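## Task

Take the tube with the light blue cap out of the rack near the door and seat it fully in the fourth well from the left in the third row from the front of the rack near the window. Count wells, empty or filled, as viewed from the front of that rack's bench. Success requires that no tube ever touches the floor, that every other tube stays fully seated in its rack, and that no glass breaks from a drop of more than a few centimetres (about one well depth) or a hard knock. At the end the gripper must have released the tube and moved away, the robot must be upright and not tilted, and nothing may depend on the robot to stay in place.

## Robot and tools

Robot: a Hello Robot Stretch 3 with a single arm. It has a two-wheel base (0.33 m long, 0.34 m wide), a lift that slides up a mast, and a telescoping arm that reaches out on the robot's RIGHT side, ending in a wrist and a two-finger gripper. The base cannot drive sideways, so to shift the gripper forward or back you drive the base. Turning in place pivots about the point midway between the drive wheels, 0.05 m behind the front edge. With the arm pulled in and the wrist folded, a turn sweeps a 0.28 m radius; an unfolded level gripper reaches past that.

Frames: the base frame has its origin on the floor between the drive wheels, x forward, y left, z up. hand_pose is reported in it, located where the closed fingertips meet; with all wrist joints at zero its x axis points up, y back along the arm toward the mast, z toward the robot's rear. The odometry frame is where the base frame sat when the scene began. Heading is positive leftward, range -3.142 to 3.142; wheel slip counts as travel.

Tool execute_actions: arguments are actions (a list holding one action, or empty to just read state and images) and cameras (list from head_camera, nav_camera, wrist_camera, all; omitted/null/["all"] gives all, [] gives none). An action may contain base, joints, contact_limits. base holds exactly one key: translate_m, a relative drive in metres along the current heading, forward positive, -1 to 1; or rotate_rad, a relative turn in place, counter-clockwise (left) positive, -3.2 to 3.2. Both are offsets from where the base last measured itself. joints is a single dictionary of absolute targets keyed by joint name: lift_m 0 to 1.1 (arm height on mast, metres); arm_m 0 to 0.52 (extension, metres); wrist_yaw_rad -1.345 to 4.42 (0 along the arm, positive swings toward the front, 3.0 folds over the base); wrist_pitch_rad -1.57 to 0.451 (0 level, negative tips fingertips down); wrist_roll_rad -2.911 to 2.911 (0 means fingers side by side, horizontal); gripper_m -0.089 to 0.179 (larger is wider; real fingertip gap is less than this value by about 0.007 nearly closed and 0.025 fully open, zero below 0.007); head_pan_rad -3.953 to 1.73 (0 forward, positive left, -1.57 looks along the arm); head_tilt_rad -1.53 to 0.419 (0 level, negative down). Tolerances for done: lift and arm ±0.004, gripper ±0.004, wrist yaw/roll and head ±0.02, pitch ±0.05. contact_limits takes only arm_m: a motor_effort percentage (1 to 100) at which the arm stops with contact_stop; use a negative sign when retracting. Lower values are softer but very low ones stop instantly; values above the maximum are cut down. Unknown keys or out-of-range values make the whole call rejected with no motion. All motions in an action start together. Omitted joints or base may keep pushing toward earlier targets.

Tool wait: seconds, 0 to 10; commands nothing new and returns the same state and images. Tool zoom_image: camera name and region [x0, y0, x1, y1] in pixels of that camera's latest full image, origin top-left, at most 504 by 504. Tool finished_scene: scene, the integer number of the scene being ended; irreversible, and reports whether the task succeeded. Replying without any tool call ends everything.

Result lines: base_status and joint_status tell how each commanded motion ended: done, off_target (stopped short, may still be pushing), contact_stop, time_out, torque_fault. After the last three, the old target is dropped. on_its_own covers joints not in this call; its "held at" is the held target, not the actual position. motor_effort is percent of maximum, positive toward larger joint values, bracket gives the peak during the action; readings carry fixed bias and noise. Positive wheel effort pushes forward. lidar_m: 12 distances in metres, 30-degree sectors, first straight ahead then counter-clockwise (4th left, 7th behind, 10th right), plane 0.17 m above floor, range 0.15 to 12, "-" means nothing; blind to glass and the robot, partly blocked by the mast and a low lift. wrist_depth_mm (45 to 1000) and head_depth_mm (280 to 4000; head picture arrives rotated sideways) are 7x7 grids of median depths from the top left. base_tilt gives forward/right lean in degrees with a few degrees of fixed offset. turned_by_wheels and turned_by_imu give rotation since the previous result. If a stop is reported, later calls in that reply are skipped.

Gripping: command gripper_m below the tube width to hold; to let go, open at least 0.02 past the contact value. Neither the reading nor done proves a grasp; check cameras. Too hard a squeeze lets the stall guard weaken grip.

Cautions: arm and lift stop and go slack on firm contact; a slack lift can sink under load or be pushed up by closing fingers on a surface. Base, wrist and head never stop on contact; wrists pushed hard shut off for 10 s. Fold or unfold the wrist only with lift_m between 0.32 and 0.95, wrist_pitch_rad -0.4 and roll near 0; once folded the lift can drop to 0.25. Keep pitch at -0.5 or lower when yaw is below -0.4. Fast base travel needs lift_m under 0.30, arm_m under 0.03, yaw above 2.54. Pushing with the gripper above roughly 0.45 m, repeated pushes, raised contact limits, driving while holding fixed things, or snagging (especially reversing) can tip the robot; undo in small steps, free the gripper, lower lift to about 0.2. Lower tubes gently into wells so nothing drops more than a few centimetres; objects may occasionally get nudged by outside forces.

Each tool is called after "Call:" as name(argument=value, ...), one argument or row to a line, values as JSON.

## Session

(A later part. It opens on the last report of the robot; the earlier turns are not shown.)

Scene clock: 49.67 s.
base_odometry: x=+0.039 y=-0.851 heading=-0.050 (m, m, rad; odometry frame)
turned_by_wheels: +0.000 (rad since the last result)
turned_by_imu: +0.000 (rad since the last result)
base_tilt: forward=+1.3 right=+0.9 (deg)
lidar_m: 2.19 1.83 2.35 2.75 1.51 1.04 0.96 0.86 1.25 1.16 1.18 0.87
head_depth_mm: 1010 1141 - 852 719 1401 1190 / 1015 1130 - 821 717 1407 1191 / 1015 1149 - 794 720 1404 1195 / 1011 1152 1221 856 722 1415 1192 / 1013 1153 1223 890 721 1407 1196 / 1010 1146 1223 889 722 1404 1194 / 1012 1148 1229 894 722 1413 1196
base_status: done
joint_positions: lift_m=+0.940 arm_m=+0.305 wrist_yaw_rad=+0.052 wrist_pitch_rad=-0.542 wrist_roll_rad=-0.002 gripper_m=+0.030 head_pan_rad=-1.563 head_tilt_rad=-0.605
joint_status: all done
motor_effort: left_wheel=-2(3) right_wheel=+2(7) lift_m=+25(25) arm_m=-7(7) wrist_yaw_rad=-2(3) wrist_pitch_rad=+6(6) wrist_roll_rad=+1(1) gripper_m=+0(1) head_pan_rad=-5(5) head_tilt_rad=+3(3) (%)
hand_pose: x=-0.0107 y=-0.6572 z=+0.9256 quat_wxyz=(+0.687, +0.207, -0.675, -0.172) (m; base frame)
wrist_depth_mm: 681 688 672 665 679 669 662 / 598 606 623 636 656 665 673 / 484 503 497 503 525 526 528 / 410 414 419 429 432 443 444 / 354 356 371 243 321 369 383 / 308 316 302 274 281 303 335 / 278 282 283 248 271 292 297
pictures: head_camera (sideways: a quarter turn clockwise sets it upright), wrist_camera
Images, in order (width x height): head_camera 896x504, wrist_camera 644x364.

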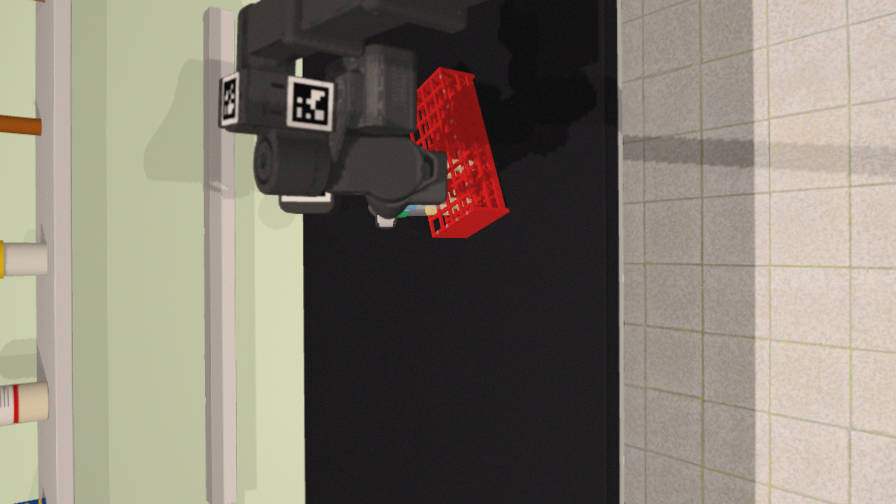

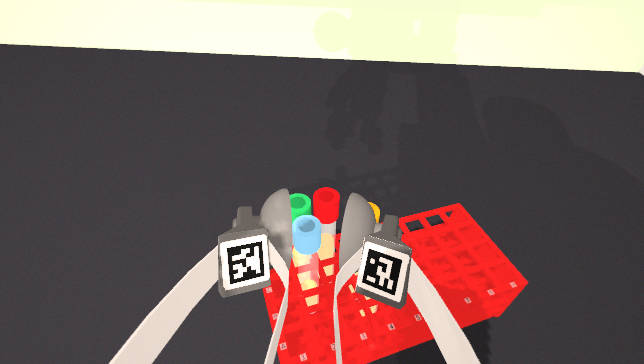

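Call:
execute_actions(
  actions=[
    {"base":{"translate_m":0.007},"joints":{"arm_m":0.295,"lift_m":0.92}},
  ],
  cameras=["wrist_camera"],
)

Call:
zoom_image(
  camera="wrist_camera",
  region=[200,160,460,364],
)

Scene clock: 54.43 s.
base_odometry: x=+0.046 y=-0.851 heading=-0.050 (m, m, rad; odometry frame)
turned_by_wheels: +0.000 (rad since the last result)
turned_by_imu: +0.000 (rad since the last result)
base_tilt: forward=+1.3 right=+1.0 (deg)
lidar_m: 2.18 1.83 2.36 2.94 1.53 1.04 0.97 0.87 1.24 1.16 1.18 0.86
head_depth_mm: 1010 1150 - 853 719 1403 1190 / 1011 1148 - 808 720 1410 1189 / 1009 1156 1266 796 722 1408 1190 / 997 1150 1220 889 720 1410 1195 / 1014 1143 1215 890 722 1412 1195 / 998 1152 1225 891 721 1406 1196 / 1009 1149 1225 892 722 1409 1191
base_status: done
joint_positions: lift_m=+0.920 arm_m=+0.295 wrist_yaw_rad=+0.052 wrist_pitch_rad=-0.542 wrist_roll_rad=-0.002 gripper_m=+0.030 head_pan_rad=-1.563 head_tilt_rad=-0.605
joint_status: all done
motor_effort: left_wheel=-3(4) right_wheel=+2(6) lift_m=+16(21) arm_m=-8(8) wrist_yaw_rad=-2(1) wrist_pitch_rad=+6(6) wrist_roll_rad=+1(1) gripper_m=+0(0) head_pan_rad=-5(5) head_tilt_rad=+3(2) (%)
hand_pose: x=-0.0108 y=-0.6472 z=+0.9061 quat_wxyz=(+0.687, +0.207, -0.675, -0.172) (m; base frame)
wrist_depth_mm: 676 697 658 670 685 673 679 / 558 575 579 591 615 615 630 / 456 459 476 477 486 499 495 / 379 386 394 372 399 418 421 / 328 336 345 271 294 309 355 / 288 293 288 251 267 286 314 / 259 261 265 251 262 274 273
pictures: wrist_camera
Images, in order (width x height): wrist_camera 644x364.

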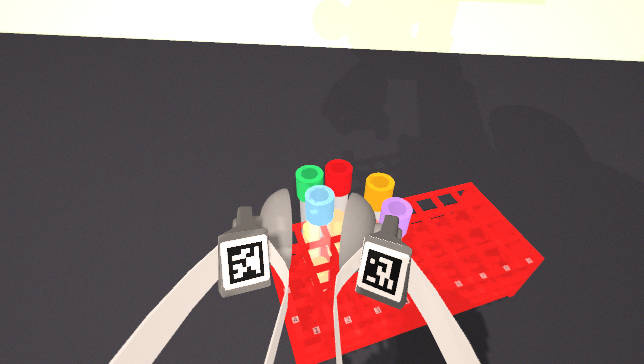

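Region (200, 160, 460, 364) of wrist_camera's 644x364 image, scaled by 1.938; it fills the top 395 rows of this view, and the rest is white.

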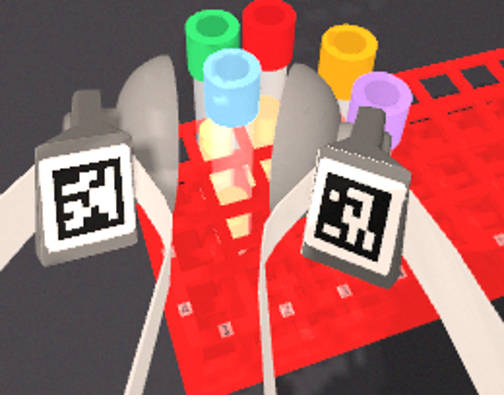

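Call:
execute_actions(
  actions=[
    {"base":{"translate_m":-0.003},"joints":{"lift_m":0.903}},
  ],
  cameras=["wrist_camera"],
)

Call:
zoom_image(
  camera="wrist_camera",
  region=[200,160,460,364],
)

Scene clock: 55.70 s.
base_odometry: x=+0.043 y=-0.851 heading=-0.051 (m, m, rad; odometry frame)
turned_by_wheels: +0.000 (rad since the last result)
turned_by_imu: +0.000 (rad since the last result)
base_tilt: forward=+1.2 right=+1.0 (deg)
lidar_m: 2.18 1.83 2.35 2.93 1.53 1.04 0.97 0.87 1.24 1.16 1.18 0.86
head_depth_mm: 1012 1150 1251 - 709 1403 1189 / 1012 1150 1249 799 719 1404 1191 / 1013 1148 1273 788 719 1413 1194 / 1013 1152 1220 890 720 1409 1190 / 1012 1149 1225 890 721 1407 1196 / 995 1148 1223 889 721 1410 1193 / 1010 1144 1225 891 721 1412 1194
base_status: done
joint_positions: lift_m=+0.903 arm_m=+0.295 wrist_yaw_rad=+0.052 wrist_pitch_rad=-0.542 wrist_roll_rad=-0.002 gripper_m=+0.030 head_pan_rad=-1.563 head_tilt_rad=-0.605
joint_status: all done
motor_effort: left_wheel=-3(10) right_wheel=+1(5) lift_m=+15(15) arm_m=-7(7) wrist_yaw_rad=-2(2) wrist_pitch_rad=+6(6) wrist_roll_rad=+1(1) gripper_m=+0(1) head_pan_rad=-5(5) head_tilt_rad=+2(2) (%)
hand_pose: x=-0.0108 y=-0.6471 z=+0.8891 quat_wxyz=(+0.687, +0.207, -0.675, -0.172) (m; base frame)
wrist_depth_mm: 668 656 675 685 670 688 665 / 525 533 539 559 566 583 600 / 428 435 431 447 453 466 475 / 356 363 365 231 287 382 396 / 312 314 325 257 275 272 338 / 273 277 273 236 262 277 293 / 244 245 249 240 249 256 260
pictures: wrist_camera
Images, in order (width x height): wrist_camera 644x364.

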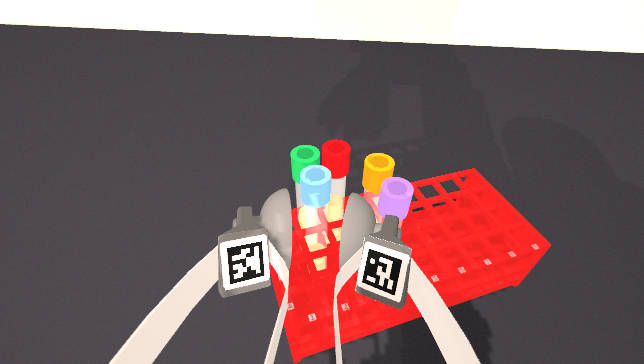

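Region (200, 160, 460, 364) of wrist_camera's 644x364 image, scaled by 1.938; it fills the top 395 rows of this view, and the rest is white.

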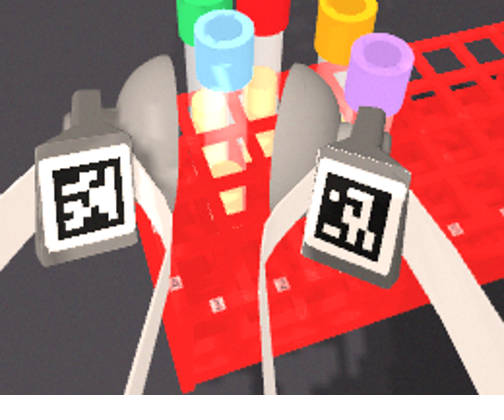

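Call:
execute_actions(
  actions=[
    {"joints":{"lift_m":0.886}},
  ],
  cameras=["wrist_camera"],
)

Call:
execute_actions(
  actions=[
    {"joints":{"arm_m":0.305}},
  ],
  cameras=["wrist_camera","head_camera"],
)

Call:
zoom_image(
  camera="wrist_camera",
  region=[200,130,460,334],
)

Scene clock: 57.03 s.
base_odometry: x=+0.043 y=-0.851 heading=-0.051 (m, m, rad; odometry frame)
turned_by_wheels: +0.000 (rad since the last result)
turned_by_imu: +0.000 (rad since the last result)
base_tilt: forward=+1.3 right=+1.0 (deg)
lidar_m: 2.19 1.82 2.35 2.94 1.53 1.03 0.97 0.86 1.24 1.16 1.18 0.86
head_depth_mm: 1009 1152 1274 - 709 1406 1191 / 1015 1152 1277 - 720 1412 1189 / 1013 1149 1252 - 719 1407 1190 / 1015 1153 1219 888 721 1410 1195 / 1014 1145 1223 888 722 1409 1196 / 997 1148 1229 891 721 1409 1196 / 1008 1147 1222 890 724 1408 1194
base_status: not commanded
joint_positions: lift_m=+0.886 arm_m=+0.295 wrist_yaw_rad=+0.052 wrist_pitch_rad=-0.542 wrist_roll_rad=-0.002 gripper_m=+0.030 head_pan_rad=-1.563 head_tilt_rad=-0.605
joint_status: all done
motor_effort: left_wheel=-3(3) right_wheel=+2(2) lift_m=+15(16) arm_m=-7(6) wrist_yaw_rad=-2(2) wrist_pitch_rad=+6(6) wrist_roll_rad=+1(1) gripper_m=+0(1) head_pan_rad=-4(4) head_tilt_rad=+2(3) (%)
hand_pose: x=-0.0108 y=-0.6471 z=+0.8721 quat_wxyz=(+0.687, +0.207, -0.675, -0.172) (m; base frame)
wrist_depth_mm: 646 642 662 662 665 666 683 / 491 488 508 526 530 545 550 / 398 402 415 406 429 435 438 / 336 343 345 257 256 306 367 / 290 293 305 244 245 257 310 / 253 256 252 219 242 263 273 / 227 228 232 227 236 239 243
pictures: wrist_camera
Images, in order (width x height): wrist_camera 644x364.

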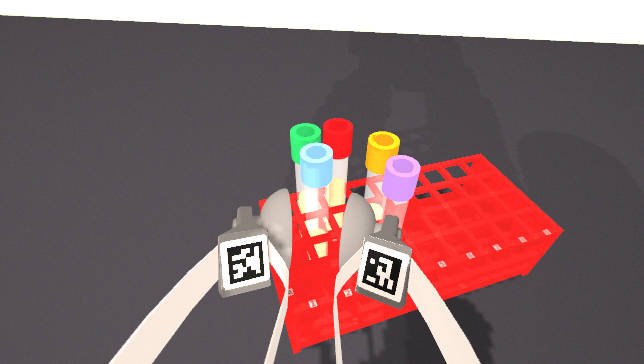

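Scene clock: 57.87 s.
base_odometry: x=+0.043 y=-0.851 heading=-0.051 (m, m, rad; odometry frame)
turned_by_wheels: +0.000 (rad since the last result)
turned_by_imu: +0.000 (rad since the last result)
base_tilt: forward=+1.3 right=+0.9 (deg)
lidar_m: 2.19 1.83 2.35 2.93 1.53 1.04 0.97 0.86 1.24 1.16 1.18 0.86
head_depth_mm: 1014 1149 1280 - 709 1407 1186 / 1015 1153 1264 799 719 1413 1194 / 1014 1151 1258 - 720 1409 1189 / 1012 1146 1217 892 720 1407 1193 / 1015 1149 1226 888 721 1404 1198 / 998 1150 1222 890 721 1411 1195 / 1009 1147 1223 891 722 1409 1189
base_status: not commanded
joint_positions: lift_m=+0.886 arm_m=+0.305 wrist_yaw_rad=+0.052 wrist_pitch_rad=-0.542 wrist_roll_rad=-0.002 gripper_m=+0.030 head_pan_rad=-1.563 head_tilt_rad=-0.605
joint_status: all done
motor_effort: left_wheel=-2(3) right_wheel=+2(1) lift_m=+16(15) arm_m=+5(5) wrist_yaw_rad=-2(1) wrist_pitch_rad=+6(6) wrist_roll_rad=+1(1) gripper_m=+0(0) head_pan_rad=-5(5) head_tilt_rad=+2(2) (%)
hand_pose: x=-0.0108 y=-0.6563 z=+0.8721 quat_wxyz=(+0.687, +0.207, -0.675, -0.172) (m; base frame)
wrist_depth_mm: 629 644 651 658 635 655 664 / 483 496 500 515 528 538 565 / 397 402 412 415 426 431 440 / 331 340 340 247 254 340 367 / 291 293 304 235 246 247 312 / 256 257 253 207 229 257 272 / 228 229 231 222 231 240 241
pictures: head_camera (sideways: a quarter turn clockwise sets it upright), wrist_camera
Images, in order (width x height): head_camera 896x504, wrist_camera 644x364.

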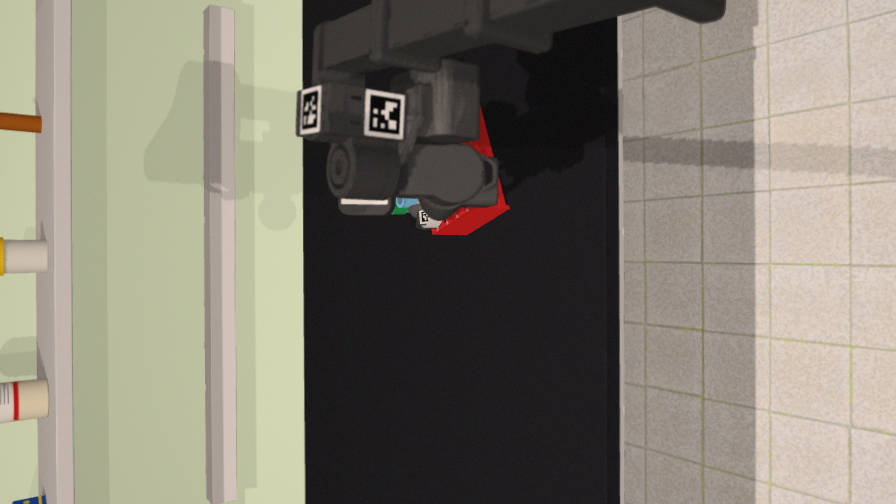

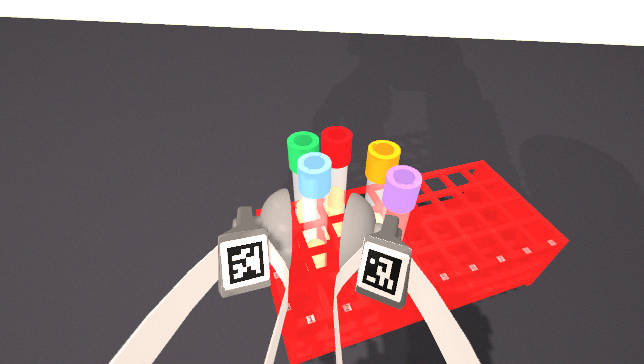

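Region (200, 130, 460, 334) of wrist_camera's 644x364 image, scaled by 1.938; it fills the top 395 rows of this view, and the rest is white.

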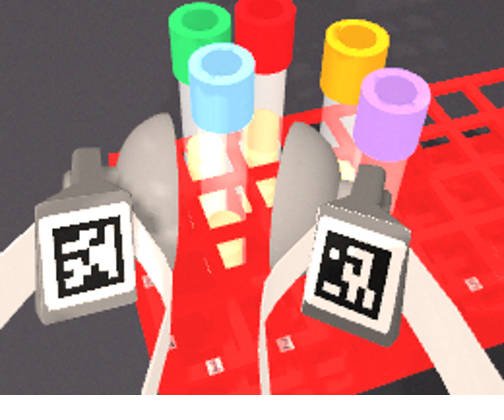

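Call:
execute_actions(
  actions=[
    {"joints":{"arm_m":0.322,"gripper_m":0.027}},
  ],
  cameras=["wrist_camera"],
)

Call:
zoom_image(
  camera="wrist_camera",
  region=[200,130,460,334],
)

Scene clock: 59.43 s.
base_odometry: x=+0.043 y=-0.851 heading=-0.051 (m, m, rad; odometry frame)
turned_by_wheels: +0.000 (rad since the last result)
turned_by_imu: +0.000 (rad since the last result)
base_tilt: forward=+1.3 right=+0.8 (deg)
lidar_m: 2.18 1.83 2.35 2.94 1.53 1.04 0.97 0.86 1.24 1.16 1.18 0.86
head_depth_mm: 1012 1151 1278 - 696 1392 1190 / 1011 1148 1249 819 720 1409 1193 / 1015 1149 1278 795 721 1409 1193 / 1013 1147 1218 889 720 1410 1192 / 1010 1148 1221 893 722 1411 1197 / 998 1150 1223 892 721 1413 1193 / 1011 1148 1227 889 721 1400 1195
base_status: not commanded
joint_positions: lift_m=+0.886 arm_m=+0.322 wrist_yaw_rad=+0.052 wrist_pitch_rad=-0.542 wrist_roll_rad=-0.002 gripper_m=+0.027 head_pan_rad=-1.563 head_tilt_rad=-0.605
joint_status: all done
motor_effort: left_wheel=-2(2) right_wheel=+2(2) lift_m=+16(15) arm_m=+6(5) wrist_yaw_rad=-1(2) wrist_pitch_rad=+6(6) wrist_roll_rad=+1(1) gripper_m=-1(24) head_pan_rad=-5(4) head_tilt_rad=+2(3) (%)
hand_pose: x=-0.0108 y=-0.6733 z=+0.8721 quat_wxyz=(+0.687, +0.207, -0.675, -0.172) (m; base frame)
wrist_depth_mm: 622 638 643 646 644 640 654 / 490 507 511 515 530 546 558 / 401 409 411 417 426 434 442 / 334 336 345 192 264 367 363 / 288 293 304 224 244 245 312 / 254 257 249 214 226 237 271 / 228 228 231 199 217 238 242
pictures: wrist_camera
Images, in order (width x height): wrist_camera 644x364.

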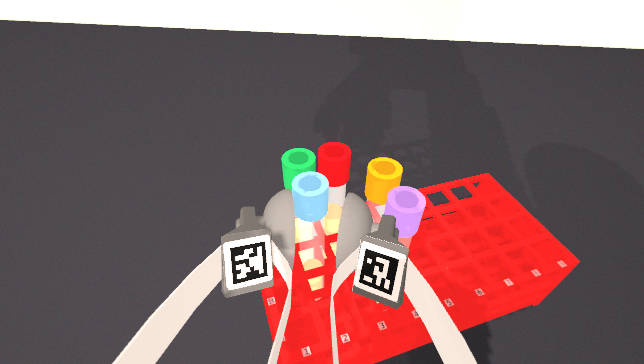

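Region (200, 130, 460, 334) of wrist_camera's 644x364 image, scaled by 1.938; it fills the top 395 rows of this view, and the rest is white.

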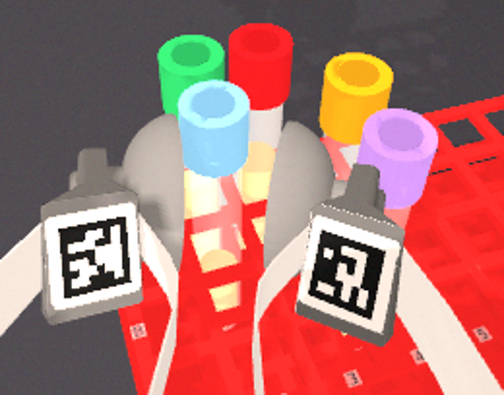

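Call:
execute_actions(
  actions=[
    {"base":{"translate_m":0.004},"joints":{"arm_m":0.334}},
  ],
  cameras=["wrist_camera"],
)

Call:
zoom_image(
  camera="wrist_camera",
  region=[200,130,460,334],
)

Scene clock: 60.80 s.
base_odometry: x=+0.047 y=-0.851 heading=-0.051 (m, m, rad; odometry frame)
turned_by_wheels: +0.000 (rad since the last result)
turned_by_imu: +0.000 (rad since the last result)
base_tilt: forward=+1.3 right=+1.1 (deg)
lidar_m: 2.18 1.82 2.34 3.04 1.53 1.04 0.97 0.87 1.24 1.16 1.18 0.86
head_depth_mm: 1014 1142 1251 - 707 1369 1189 / 1011 1156 1256 813 719 1403 1193 / 1012 1148 1276 797 718 1411 1196 / 998 1151 1223 886 720 1408 1195 / 1013 1144 1222 889 721 1410 1193 / 996 1149 1223 891 721 1413 1192 / 1007 1148 1229 892 724 1415 1195
base_status: done
joint_positions: lift_m=+0.886 arm_m=+0.334 wrist_yaw_rad=+0.052 wrist_pitch_rad=-0.542 wrist_roll_rad=-0.002 gripper_m=+0.027 head_pan_rad=-1.563 head_tilt_rad=-0.605
joint_status: all done
motor_effort: left_wheel=-2(4) right_wheel=+1(7) lift_m=+16(16) arm_m=+5(9) wrist_yaw_rad=-1(2) wrist_pitch_rad=+6(6) wrist_roll_rad=+1(1) gripper_m=+0(1) head_pan_rad=-5(4) head_tilt_rad=+3(3) (%)
hand_pose: x=-0.0108 y=-0.6853 z=+0.8721 quat_wxyz=(+0.687, +0.207, -0.675, -0.172) (m; base frame)
wrist_depth_mm: 632 629 624 649 636 633 635 / 492 492 502 518 530 540 559 / 394 397 406 423 423 434 441 / 333 341 342 187 354 360 363 / 289 291 301 216 185 248 311 / 254 256 248 213 219 229 269 / 228 230 232 195 211 227 243
pictures: wrist_camera
Images, in order (width x height): wrist_camera 644x364.

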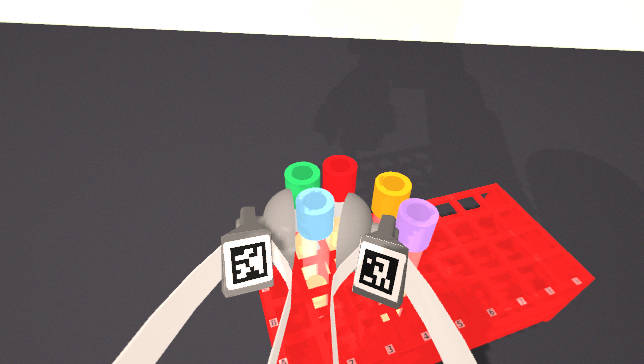

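Region (200, 130, 460, 334) of wrist_camera's 644x364 image, scaled by 1.938; it fills the top 395 rows of this view, and the rest is white.

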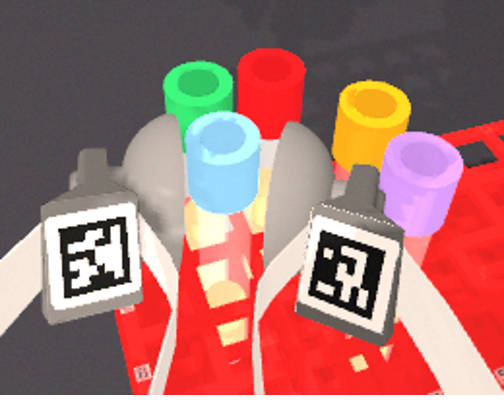

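Call:
execute_actions(
  actions=[
    {"joints":{"gripper_m":0.0}},
  ],
  cameras=[],
)

Call:
execute_actions(
  actions=[
    {"joints":{"gripper_m":-0.015}},
  ],
  cameras=[],
)

Call:
execute_actions(
  actions=[
    {"joints":{"lift_m":0.906}},
  ],
  cameras=["wrist_camera","head_camera"],
)

Call:
zoom_image(
  camera="wrist_camera",
  region=[200,130,460,334],
)

Scene clock: 62.40 s.
base_odometry: x=+0.047 y=-0.851 heading=-0.051 (m, m, rad; odometry frame)
turned_by_wheels: +0.000 (rad since the last result)
turned_by_imu: +0.000 (rad since the last result)
base_tilt: forward=+1.3 right=+1.0 (deg)
lidar_m: 2.18 1.83 2.34 3.06 1.54 1.04 0.97 0.87 1.24 1.16 1.18 0.86
head_depth_mm: 1013 1151 1252 - 707 1370 1188 / 1014 1150 1253 811 719 1410 1195 / 1013 1148 1276 795 720 1403 1192 / 998 1154 1219 891 720 1408 1191 / 1012 1153 1225 887 720 1407 1193 / 995 1144 1224 890 722 1410 1194 / 1009 1146 1226 889 722 1412 1192
base_status: not commanded
joint_positions: lift_m=+0.886 arm_m=+0.334 wrist_yaw_rad=+0.052 wrist_pitch_rad=-0.543 wrist_roll_rad=-0.002 gripper_m=+0.000 head_pan_rad=-1.563 head_tilt_rad=-0.605
joint_status: all done
motor_effort: left_wheel=-2(2) right_wheel=+2(2) lift_m=+16(15) arm_m=+5(5) wrist_yaw_rad=-1(1) wrist_pitch_rad=+6(6) wrist_roll_rad=+1(1) gripper_m=-6(93) head_pan_rad=-6(5) head_tilt_rad=+2(2) (%)
hand_pose: x=-0.0108 y=-0.6853 z=+0.8721 quat_wxyz=(+0.687, +0.207, -0.675, -0.172) (m; base frame)
wrist_depth_mm: 628 631 628 630 624 651 642 / 484 495 507 516 526 536 555 / 395 399 407 415 421 436 445 / 337 336 344 188 356 362 367 / 291 293 300 169 219 246 313 / 253 257 253 212 214 227 263 / 226 229 230 203 210 228 243
pictures: none
No camera images: the call's "cameras" was empty. Leave "cameras" out to get every camera's image.

Scene clock: 63.03 s.
base_odometry: x=+0.047 y=-0.851 heading=-0.051 (m, m, rad; odometry frame)
turned_by_wheels: +0.000 (rad since the last result)
turned_by_imu: +0.000 (rad since the last result)
base_tilt: forward=+1.2 right=+1.0 (deg)
lidar_m: 2.18 1.83 2.34 3.06 1.53 1.05 0.97 0.87 1.25 1.16 1.18 0.86
head_depth_mm: 1012 1153 1256 - 709 1376 1190 / 1010 1152 1253 814 719 1402 1195 / 1012 1152 1280 796 720 1407 1189 / 996 1151 1218 891 720 1409 1196 / 1011 1145 1221 888 722 1408 1191 / 996 1148 1227 889 721 1411 1197 / 1009 1150 1223 891 722 1406 1194
base_status: not commanded
joint_positions: lift_m=+0.886 arm_m=+0.334 wrist_yaw_rad=+0.052 wrist_pitch_rad=-0.543 wrist_roll_rad=-0.002 gripper_m=-0.014 head_pan_rad=-1.563 head_tilt_rad=-0.605
joint_status: all done
motor_effort: left_wheel=-2(2) right_wheel=+2(2) lift_m=+16(15) arm_m=+5(5) wrist_yaw_rad=-1(2) wrist_pitch_rad=+6(6) wrist_roll_rad=+1(1) gripper_m=-10(75) head_pan_rad=-5(4) head_tilt_rad=+2(2) (%)
hand_pose: x=-0.0108 y=-0.6853 z=+0.8721 quat_wxyz=(+0.687, +0.207, -0.675, -0.172) (m; base frame)
wrist_depth_mm: 626 632 636 634 626 647 641 / 487 496 504 520 532 552 559 / 395 400 409 419 424 434 439 / 332 341 342 188 358 358 367 / 288 292 299 - 219 247 311 / 256 256 252 213 214 229 265 / 228 229 229 204 210 228 242
pictures: none
No camera images: the call's "cameras" was empty. Leave "cameras" out to get every camera's image.

Scene clock: 63.97 s.
base_odometry: x=+0.047 y=-0.851 heading=-0.051 (m, m, rad; odometry frame)
turned_by_wheels: +0.000 (rad since the last result)
turned_by_imu: +0.000 (rad since the last result)
base_tilt: forward=+1.3 right=+1.0 (deg)
lidar_m: 2.18 1.83 2.34 3.24 1.54 1.04 0.97 0.87 1.24 1.17 1.18 0.86
head_depth_mm: 1012 1148 1257 838 719 1409 1188 / 1009 1154 - 808 719 1412 1193 / 1010 1149 1268 795 723 1410 1195 / 996 1150 1223 887 718 1408 1189 / 1012 1153 1223 889 720 1411 1191 / 1000 1143 1224 890 720 1410 1198 / 1010 1148 1225 888 721 1405 1194
base_status: not commanded
joint_positions: lift_m=+0.906 arm_m=+0.334 wrist_yaw_rad=+0.052 wrist_pitch_rad=-0.543 wrist_roll_rad=-0.002 gripper_m=-0.014 head_pan_rad=-1.563 head_tilt_rad=-0.605
joint_status: all done
motor_effort: left_wheel=-2(2) right_wheel=+3(2) lift_m=+25(27) arm_m=+5(6) wrist_yaw_rad=-1(1) wrist_pitch_rad=+7(7) wrist_roll_rad=+1(1) gripper_m=-11(11) head_pan_rad=-6(5) head_tilt_rad=+2(3) (%)
hand_pose: x=-0.0108 y=-0.6851 z=+0.8913 quat_wxyz=(+0.687, +0.208, -0.675, -0.172) (m; base frame)
wrist_depth_mm: 638 644 641 642 649 656 652 / 525 531 550 564 572 593 605 / 423 437 438 440 462 471 478 / 359 364 370 382 383 390 394 / 313 314 323 - 250 283 335 / 273 277 274 224 236 242 292 / 245 248 245 209 216 248 260
pictures: head_camera (sideways: a quarter turn clockwise sets it upright), wrist_camera
Images, in order (width x height): head_camera 896x504, wrist_camera 644x364.

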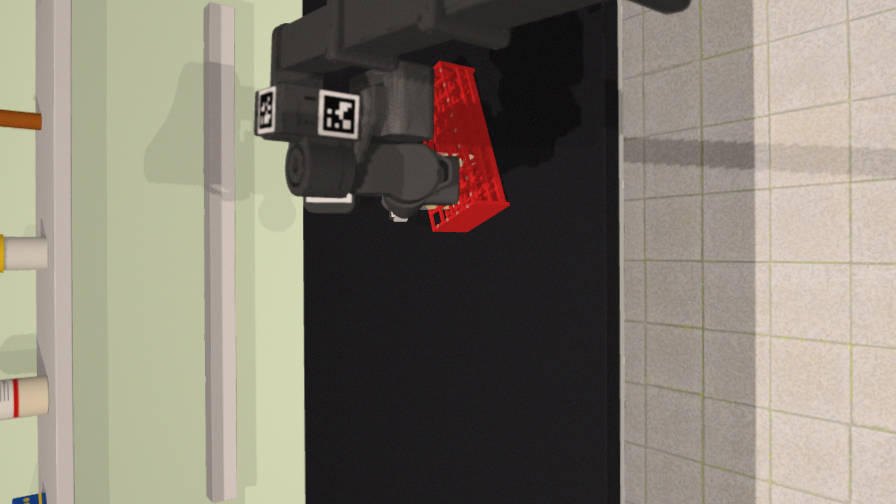

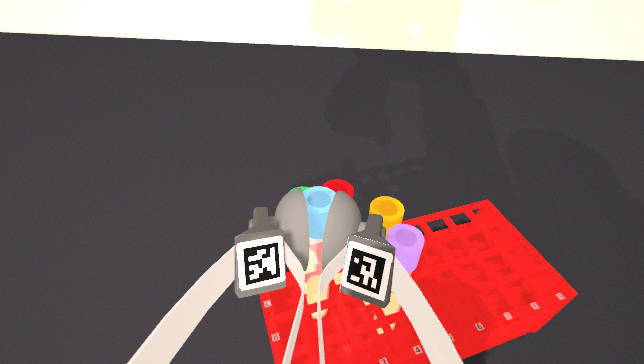

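Region (200, 130, 460, 334) of wrist_camera's 644x364 image, scaled by 1.938; it fills the top 395 rows of this view, and the rest is white.

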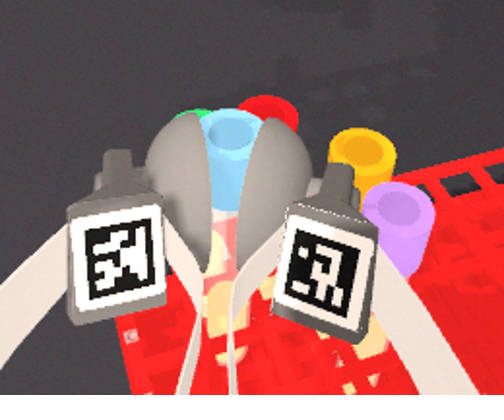

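Call:
execute_actions(
  actions=[
    {"joints":{"lift_m":0.96}},
  ],
  cameras=["wrist_camera"],
)

Call:
execute_actions(
  actions=[
    {"joints":{"lift_m":1.1,"head_pan_rad":-1.5,"head_tilt_rad":-0.8}},
  ],
  cameras=["wrist_camera","head_camera"],
)

Scene clock: 65.83 s.
base_odometry: x=+0.047 y=-0.851 heading=-0.051 (m, m, rad; odometry frame)
turned_by_wheels: +0.000 (rad since the last result)
turned_by_imu: +0.000 (rad since the last result)
base_tilt: forward=+1.2 right=+1.0 (deg)
lidar_m: 2.18 1.82 2.34 3.23 1.53 1.04 0.97 0.87 1.24 1.16 1.18 0.86
head_depth_mm: 1014 1141 1103 854 719 1404 1191 / 1012 1126 - 831 719 1411 1191 / 1010 1132 - 794 720 1408 1195 / 999 1152 1218 886 721 1410 1194 / 1010 1149 1214 893 720 1406 1197 / 997 1150 1221 890 721 1406 1197 / 1009 1148 1225 891 722 1403 1195
base_status: not commanded
joint_positions: lift_m=+0.960 arm_m=+0.334 wrist_yaw_rad=+0.052 wrist_pitch_rad=-0.544 wrist_roll_rad=-0.002 gripper_m=-0.014 head_pan_rad=-1.563 head_tilt_rad=-0.605
joint_status: all done
motor_effort: left_wheel=-2(3) right_wheel=+2(1) lift_m=+25(27) arm_m=+5(5) wrist_yaw_rad=-1(1) wrist_pitch_rad=+7(7) wrist_roll_rad=+1(1) gripper_m=-10(10) head_pan_rad=-5(4) head_tilt_rad=+3(3) (%)
hand_pose: x=-0.0108 y=-0.6851 z=+0.9452 quat_wxyz=(+0.687, +0.208, -0.675, -0.172) (m; base frame)
wrist_depth_mm: 651 656 661 651 648 642 646 / 620 647 671 662 677 692 682 / 513 515 527 543 562 573 565 / 438 438 444 455 459 466 476 / 381 380 393 - 397 402 411 / 334 338 330 266 300 334 357 / 297 303 297 274 264 286 314
pictures: wrist_camera
Images, in order (width x height): wrist_camera 644x364.

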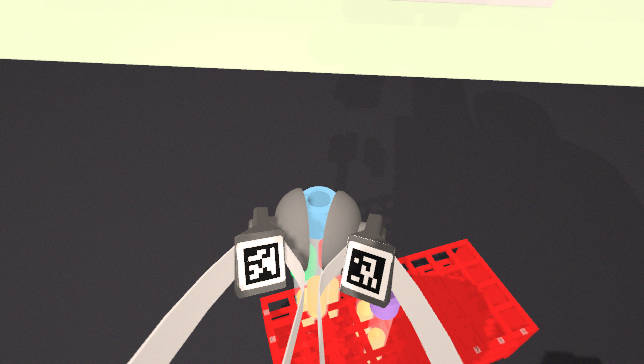

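Scene clock: 67.93 s.
base_odometry: x=+0.047 y=-0.851 heading=-0.051 (m, m, rad; odometry frame)
turned_by_wheels: +0.000 (rad since the last result)
turned_by_imu: +0.000 (rad since the last result)
base_tilt: forward=+1.3 right=+0.9 (deg)
lidar_m: 2.18 1.83 2.34 3.04 1.53 1.04 0.97 0.87 1.24 1.16 1.18 0.86
head_depth_mm: 1035 1119 815 725 1468 1270 1113 / 1137 1124 792 728 1469 1276 1119 / 1047 1133 806 729 1481 1277 1121 / 1049 1136 878 731 1492 1280 1125 / 1059 1146 877 735 1487 1283 1132 / 1065 1156 884 736 1497 1285 1130 / 1077 1162 886 740 1495 1291 1128
base_status: not commanded
joint_positions: lift_m=+1.100 arm_m=+0.334 wrist_yaw_rad=+0.052 wrist_pitch_rad=-0.544 wrist_roll_rad=-0.002 gripper_m=-0.014 head_pan_rad=-1.507 head_tilt_rad=-0.789
joint_status: all done
motor_effort: left_wheel=-2(2) right_wheel=+2(2) lift_m=+25(26) arm_m=+6(5) wrist_yaw_rad=-2(2) wrist_pitch_rad=+7(7) wrist_roll_rad=+1(1) gripper_m=-11(11) head_pan_rad=+5(16) head_tilt_rad=-6(26) (%)
hand_pose: x=-0.0108 y=-0.6851 z=+1.0852 quat_wxyz=(+0.687, +0.208, -0.675, -0.172) (m; base frame)
wrist_depth_mm: 640 646 640 649 650 652 647 / 719 718 727 730 650 697 714 / 773 778 776 748 777 770 755 / 633 639 648 664 670 671 694 / 541 551 572 - 577 577 583 / 478 484 478 467 501 513 519 / 435 430 434 438 404 442 456
pictures: head_camera (sideways: a quarter turn clockwise sets it upright), wrist_camera
Images, in order (width x height): head_camera 896x504, wrist_camera 644x364.

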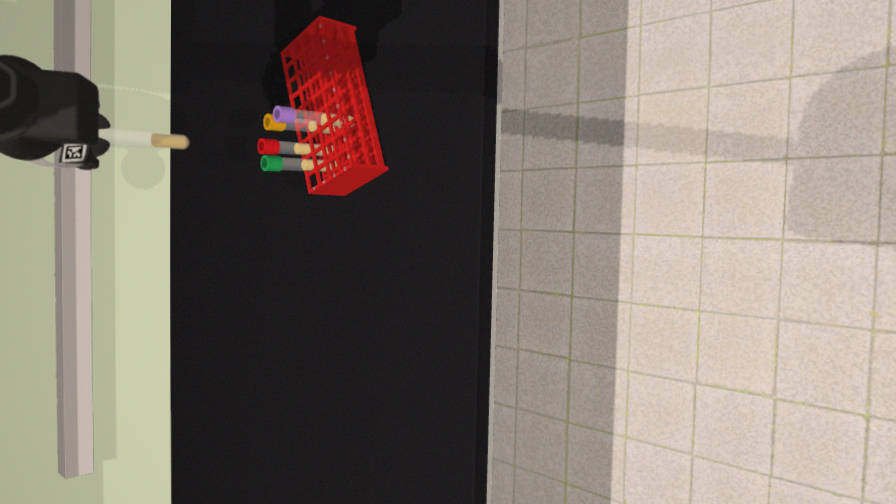

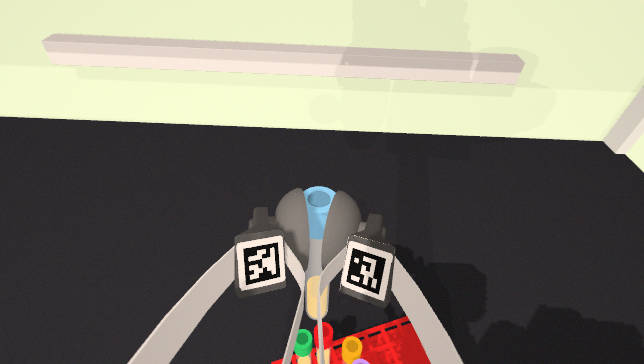

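Call:
execute_actions(
  actions=[
    {"joints":{"arm_m":0.0,"head_pan_rad":0.0,"head_tilt_rad":-0.5}},
  ],
  cameras=[],
)

Call:
execute_actions(
  actions=[
    {"base":{"rotate_rad":1.5}},
  ],
)

Scene clock: 73.07 s.
base_odometry: x=+0.047 y=-0.851 heading=-0.051 (m, m, rad; odometry frame)
turned_by_wheels: +0.000 (rad since the last result)
turned_by_imu: +0.000 (rad since the last result)
base_tilt: forward=+1.3 right=+1.0 (deg)
lidar_m: 2.18 1.83 2.34 3.23 1.53 1.04 0.97 0.87 1.24 1.16 1.18 0.86
head_depth_mm: 1845 2031 2299 2442 1901 1510 1256 / 1837 2036 2263 2439 1898 1511 1258 / 1853 2029 2251 2415 1897 1503 1254 / 1849 2023 2272 2437 1896 1513 1252 / 1850 2049 2272 2424 1888 1518 1253 / 1824 1987 2202 2199 1891 1506 1254 / 1496 1628 1789 1995 1884 1508 1249
base_status: not commanded
joint_positions: lift_m=+1.100 arm_m=+0.002 wrist_yaw_rad=+0.051 wrist_pitch_rad=-0.544 wrist_roll_rad=-0.001 gripper_m=-0.014 head_pan_rad=-0.007 head_tilt_rad=-0.507
joint_status: all done
joint sent to its limit — the command would take arm_m past its lower limit, so that joint was sent only as far as its limit.
motor_effort: left_wheel=-2(2) right_wheel=+2(1) lift_m=+25(25) arm_m=-7(6) wrist_yaw_rad=-1(1) wrist_pitch_rad=+7(7) wrist_roll_rad=+1(1) gripper_m=-11(12) head_pan_rad=+4(61) head_tilt_rad=+3(28) (%)
hand_pose: x=-0.0110 y=-0.3538 z=+1.0852 quat_wxyz=(+0.686, +0.208, -0.675, -0.173) (m; base frame)
wrist_depth_mm: 953 977 962 974 930 945 935 / 923 930 963 965 - - - / 743 751 759 776 801 836 880 / 627 643 646 621 635 683 694 / 552 553 577 - 580 584 592 / 496 493 481 483 509 513 508 / - - - - - - 786
pictures: none
No camera images: the call's "cameras" was empty. Leave "cameras" out to get every camera's image.

Scene clock: 76.40 s.
base_odometry: x=+0.047 y=-0.851 heading=+1.449 (m, m, rad; odometry frame)
turned_by_wheels: +1.500 (rad since the last result)
turned_by_imu: +1.524 (rad since the last result)
base_tilt: forward=+1.3 right=+0.9 (deg)
lidar_m: 2.75 1.68 1.07 0.97 0.88 0.87 1.16 1.17 0.86 2.18 1.82 2.19
head_depth_mm: 3073 3340 3612 2532 1898 1506 1254 / 3090 3301 3588 2530 1890 1513 1259 / 3025 3237 3577 2535 1902 1504 1255 / 3000 3195 3594 2523 1900 1506 1252 / 3014 3223 3482 2556 1900 1504 1251 / 2952 3223 3471 2527 1897 1507 1254 / 2931 3243 3501 2544 1893 1508 1252
base_status: done
joint_positions: lift_m=+1.100 arm_m=+0.002 wrist_yaw_rad=+0.051 wrist_pitch_rad=-0.544 wrist_roll_rad=-0.001 gripper_m=-0.014 head_pan_rad=-0.007 head_tilt_rad=-0.507
joint_status: not commanded
motor_effort: left_wheel=-2(8) right_wheel=+3(7) lift_m=+25(25) arm_m=-7(7) wrist_yaw_rad=+0(1) wrist_pitch_rad=+7(7) wrist_roll_rad=+1(1) gripper_m=-10(10) head_pan_rad=+5(4) head_tilt_rad=+3(3) (%)
hand_pose: x=-0.0110 y=-0.3538 z=+1.0852 quat_wxyz=(+0.686, +0.208, -0.675, -0.173) (m; base frame)
wrist_depth_mm: - - - - - - - / - - - - - - - / - - - - - - - / - - - - - - 699 / - - - - - 791 586 / - - - - - - 533 / - - - - - - 481
pictures: head_camera (sideways: a quarter turn clockwise sets it upright), nav_camera (sideways: a quarter turn counterclockwise sets it upright), wrist_camera
Images, in order (width x height): head_camera 896x504, nav_camera 672x504, wrist_camera 644x364.

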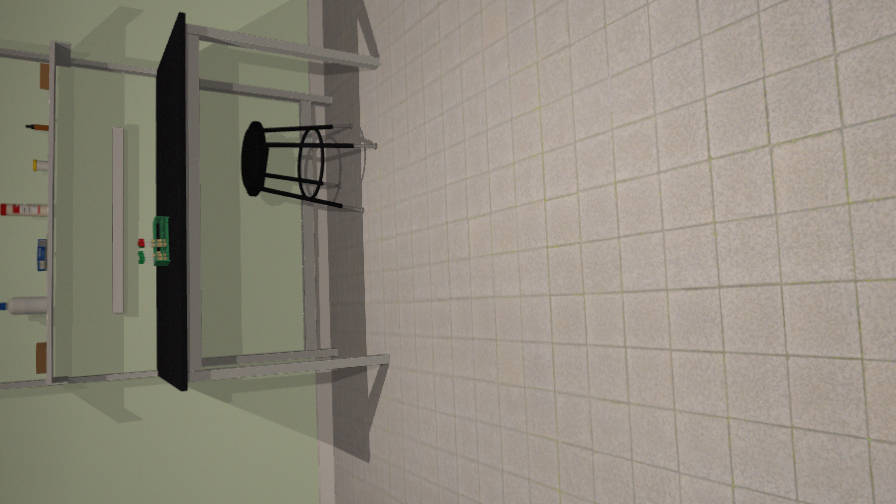

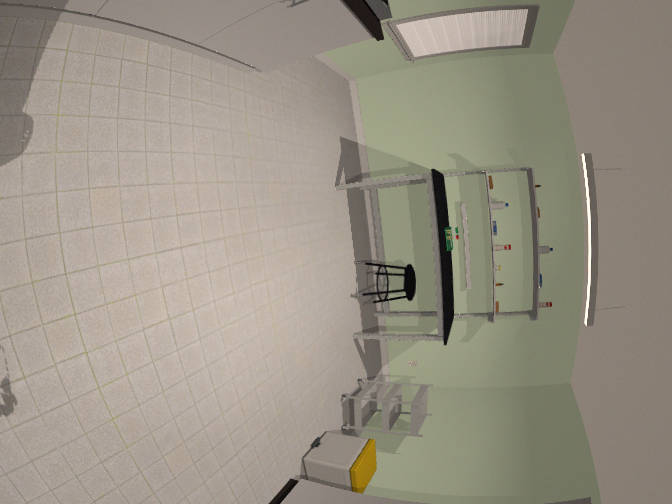

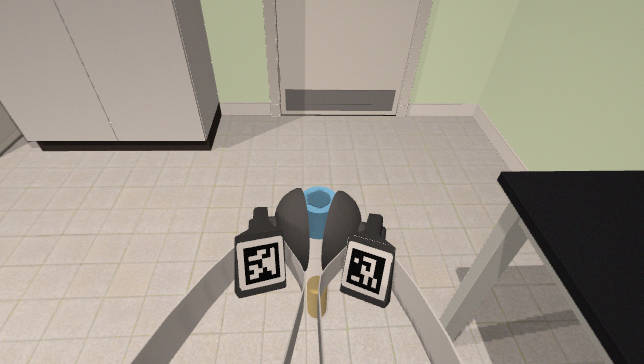

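Call:
execute_actions(
  actions=[
    {"base":{"translate_m":1.0}},
  ],
  cameras=[],
)

Call:
execute_actions(
  actions=[
    {"base":{"translate_m":1.0}},
  ],
  cameras=["head_camera","nav_camera"],
)

Scene clock: 89.73 s.
base_odometry: x=+0.168 y=+0.141 heading=+1.449 (m, m, rad; odometry frame)
turned_by_wheels: +0.000 (rad since the last result)
turned_by_imu: +0.004 (rad since the last result)
base_tilt: forward=+1.3 right=+0.9 (deg)
lidar_m: 1.94 1.80 1.25 1.13 1.15 1.41 2.16 1.59 2.21 1.61 1.61 1.97
head_depth_mm: 2180 2305 2691 2548 1895 1518 1252 / 2173 2219 2607 2432 1893 1516 1254 / 2162 2199 2592 2433 1898 1516 1252 / 2132 1929 2653 2538 1893 1515 1257 / 2119 2169 2597 2528 1881 1510 1257 / 2111 2222 2545 2556 1902 1512 1253 / 2062 2219 2504 2428 1880 1500 1250
base_status: done
joint_positions: lift_m=+1.100 arm_m=+0.002 wrist_yaw_rad=+0.051 wrist_pitch_rad=-0.544 wrist_roll_rad=-0.001 gripper_m=-0.014 head_pan_rad=-0.007 head_tilt_rad=-0.507
joint_status: not commanded
motor_effort: left_wheel=-2(4) right_wheel=+3(6) lift_m=+24(25) arm_m=-6(7) wrist_yaw_rad=-1(1) wrist_pitch_rad=+7(7) wrist_roll_rad=+1(1) gripper_m=-11(11) head_pan_rad=+4(5) head_tilt_rad=+4(4) (%)
hand_pose: x=-0.0110 y=-0.3538 z=+1.0852 quat_wxyz=(+0.686, +0.208, -0.675, -0.173) (m; base frame)
wrist_depth_mm: - - - - - - - / - - - - - - - / - - - - - - - / - - - - - - - / - - - - - - - / - - - - - - - / - - - - - - -
pictures: none
No camera images: the call's "cameras" was empty. Leave "cameras" out to get every camera's image.

Scene clock: 101.30 s.
base_odometry: x=+0.290 y=+1.134 heading=+1.449 (m, m, rad; odometry frame)
turned_by_wheels: +0.000 (rad since the last result)
turned_by_imu: +0.004 (rad since the last result)
base_tilt: forward=+1.2 right=+0.9 (deg)
lidar_m: 1.02 0.94 0.94 1.89 1.47 1.61 2.70 2.53 1.59 1.45 1.33 0.96
head_depth_mm: 1306 1420 1126 872 1704 1513 1257 / 1294 1382 1120 869 1716 1472 1254 / 1279 1375 1118 861 1718 1466 1252 / 1273 1361 1038 854 1821 1505 1251 / 1264 1356 1001 843 1777 1505 1254 / 1257 1337 1040 834 1767 1510 1258 / 1242 1360 1113 824 1762 1506 1249
base_status: done
joint_positions: lift_m=+1.100 arm_m=+0.002 wrist_yaw_rad=+0.051 wrist_pitch_rad=-0.544 wrist_roll_rad=-0.001 gripper_m=-0.014 head_pan_rad=-0.007 head_tilt_rad=-0.507
joint_status: not commanded
motor_effort: left_wheel=-3(4) right_wheel=+2(6) lift_m=+25(25) arm_m=-7(7) wrist_yaw_rad=-1(1) wrist_pitch_rad=+7(7) wrist_roll_rad=+1(1) gripper_m=-11(10) head_pan_rad=+5(5) head_tilt_rad=+4(3) (%)
hand_pose: x=-0.0110 y=-0.3538 z=+1.0852 quat_wxyz=(+0.686, +0.208, -0.675, -0.173) (m; base frame)
wrist_depth_mm: - - - - - - - / - - - - - - - / - - - - - - - / - - - - - - - / - - - - - - - / - - - - - - - / - - - - - - -
pictures: head_camera (sideways: a quarter turn clockwise sets it upright), nav_camera (sideways: a quarter turn counterclockwise sets it upright)
Images, in order (width x height): head_camera 896x504, nav_camera 672x504.

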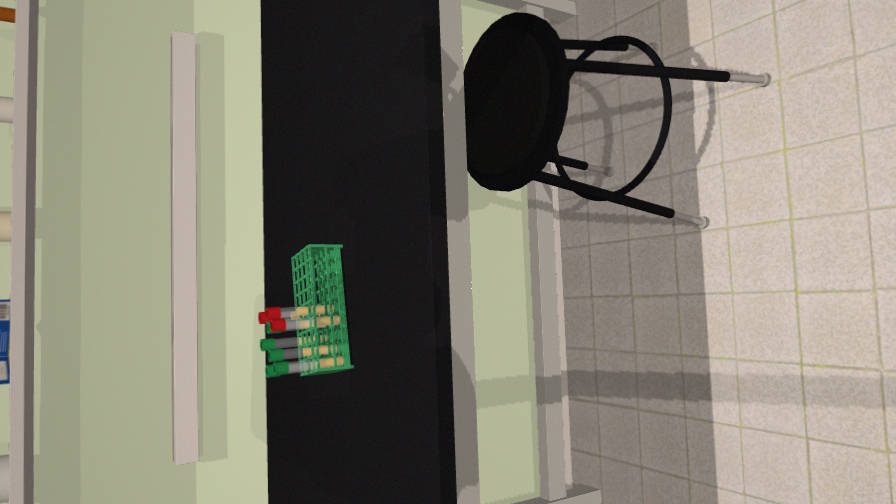

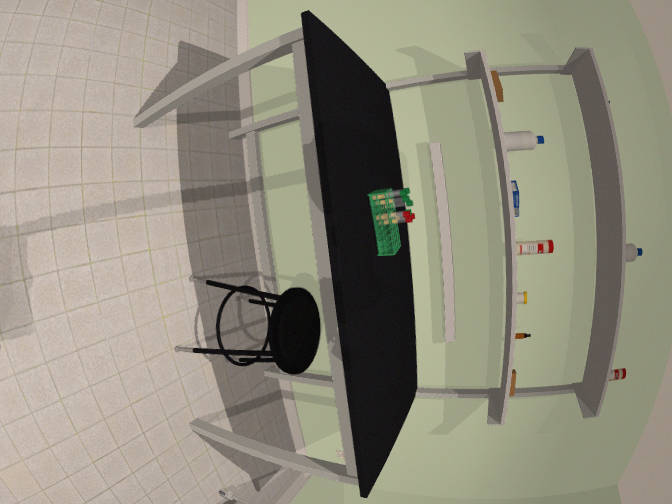

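Call:
execute_actions(
  actions=[
    {"base":{"translate_m":0.40}},
  ],
  cameras=[],
)

Call:
execute_actions(
  actions=[
    {"base":{"rotate_rad":1.64},"joints":{"head_pan_rad":-1.57,"head_tilt_rad":-0.55}},
  ],
)

Scene clock: 108.10 s.
base_odometry: x=+0.338 y=+1.531 heading=+1.449 (m, m, rad; odometry frame)
turned_by_wheels: +0.000 (rad since the last result)
turned_by_imu: +0.002 (rad since the last result)
base_tilt: forward=+1.3 right=+0.9 (deg)
lidar_m: 0.62 1.02 0.71 1.95 1.55 1.68 3.11 2.37 1.52 1.22 0.86 0.59
head_depth_mm: 947 1018 1116 744 557 472 1194 / 942 1012 1104 744 556 472 1251 / 934 1000 1096 744 557 471 1225 / 926 993 1083 743 556 471 1249 / 921 983 1073 677 556 457 1256 / 915 978 1064 651 555 456 1251 / 905 966 1054 665 555 456 1252
base_status: done
joint_positions: lift_m=+1.100 arm_m=+0.002 wrist_yaw_rad=+0.051 wrist_pitch_rad=-0.544 wrist_roll_rad=-0.001 gripper_m=-0.014 head_pan_rad=-0.007 head_tilt_rad=-0.507
joint_status: not commanded
motor_effort: left_wheel=-2(6) right_wheel=+3(6) lift_m=+25(25) arm_m=-7(7) wrist_yaw_rad=+0(0) wrist_pitch_rad=+7(7) wrist_roll_rad=+1(1) gripper_m=-11(11) head_pan_rad=+5(4) head_tilt_rad=+4(4) (%)
hand_pose: x=-0.0110 y=-0.3538 z=+1.0852 quat_wxyz=(+0.686, +0.208, -0.675, -0.173) (m; base frame)
wrist_depth_mm: - - - - - - - / - - - - - - - / 541 - - - - - - / 708 - - - - - - / - - - - - - - / - - - - - - - / - - - - - - -
pictures: none
No camera images: the call's "cameras" was empty. Leave "cameras" out to get every camera's image.

Scene clock: 111.63 s.
base_odometry: x=+0.338 y=+1.531 heading=+3.089 (m, m, rad; odometry frame)
turned_by_wheels: +1.640 (rad since the last result)
turned_by_imu: +1.666 (rad since the last result)
base_tilt: forward=+1.3 right=+1.0 (deg)
lidar_m: 1.95 1.56 1.79 2.92 2.14 1.47 1.23 0.86 0.59 0.62 1.03 0.71
head_depth_mm: - - - - - - 1203 / - - - - - - 1171 / 929 - - - - 1371 1204 / 929 1001 1008 680 524 470 1231 / 929 997 1010 660 532 469 1226 / 932 1000 1010 653 532 469 1230 / 932 1000 1009 696 532 469 1227
base_status: done
joint_positions: lift_m=+1.100 arm_m=+0.002 wrist_yaw_rad=+0.051 wrist_pitch_rad=-0.544 wrist_roll_rad=-0.001 gripper_m=-0.014 head_pan_rad=-1.563 head_tilt_rad=-0.543
joint_status: all done
motor_effort: left_wheel=-2(10) right_wheel=+3(8) lift_m=+25(25) arm_m=-7(6) wrist_yaw_rad=-1(1) wrist_pitch_rad=+7(7) wrist_roll_rad=+1(1) gripper_m=-11(11) head_pan_rad=-5(62) head_tilt_rad=-4(12) (%)
hand_pose: x=-0.0110 y=-0.3538 z=+1.0852 quat_wxyz=(+0.686, +0.208, -0.675, -0.173) (m; base frame)
wrist_depth_mm: 799 817 796 817 829 805 806 / 591 624 599 669 674 680 711 / 498 496 438 494 533 552 553 / 420 422 435 441 447 448 459 / 364 368 379 - 387 385 390 / 322 326 320 318 332 342 346 / 287 290 291 295 297 303 304
pictures: head_camera (sideways: a quarter turn clockwise sets it upright), nav_camera (sideways: a quarter turn counterclockwise sets it upright), wrist_camera
Images, in order (width x height): head_camera 896x504, nav_camera 672x504, wrist_camera 644x364.

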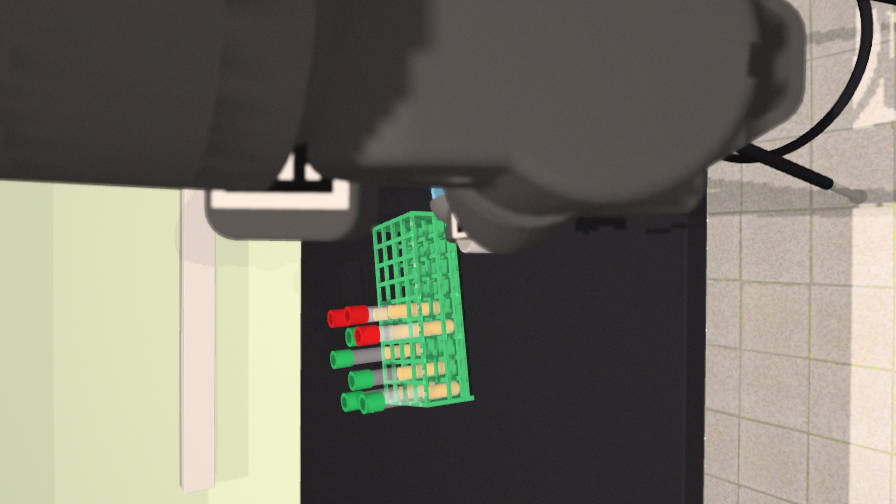

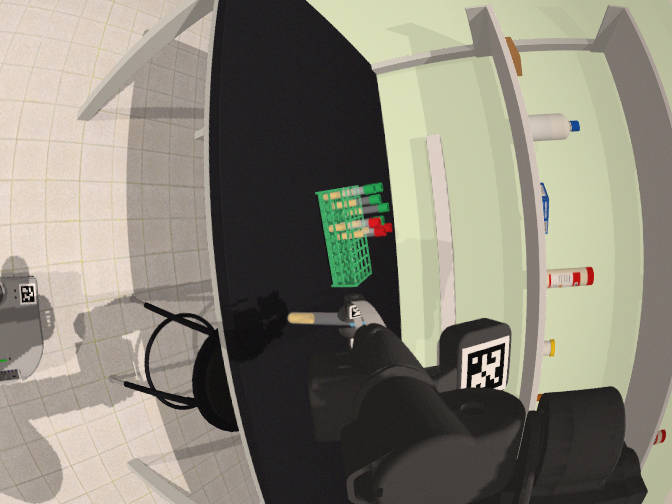

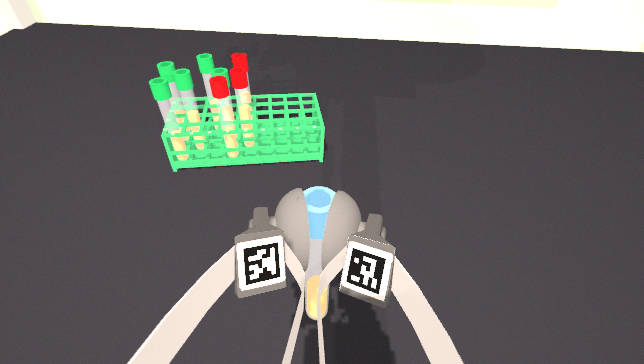

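Zoom in on the rack.

Call:
zoom_image(
  camera="wrist_camera",
  region=[130,40,350,190],
)

Call:
zoom_image(
  camera="head_camera",
  region=[310,190,500,430],
)

Region (130, 40, 350, 190) of wrist_camera's 644x364 image, scaled by 2.291; it fills the top 344 rows of this view, and the rest is white.

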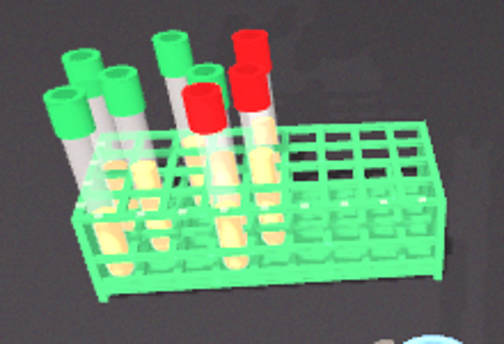

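Region (310, 190, 500, 430) of head_camera's 896x504 image, scaled by 2.100, with more detail than that image has; it fills the left 399 columns of this view, and the rest is white.

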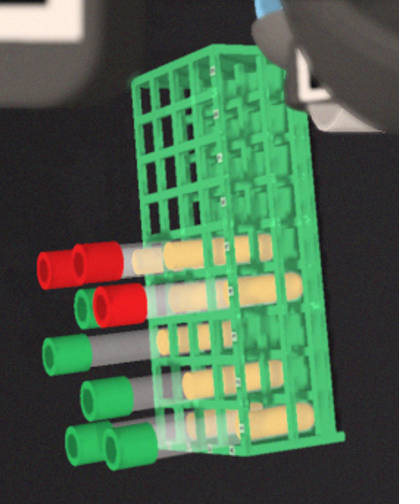

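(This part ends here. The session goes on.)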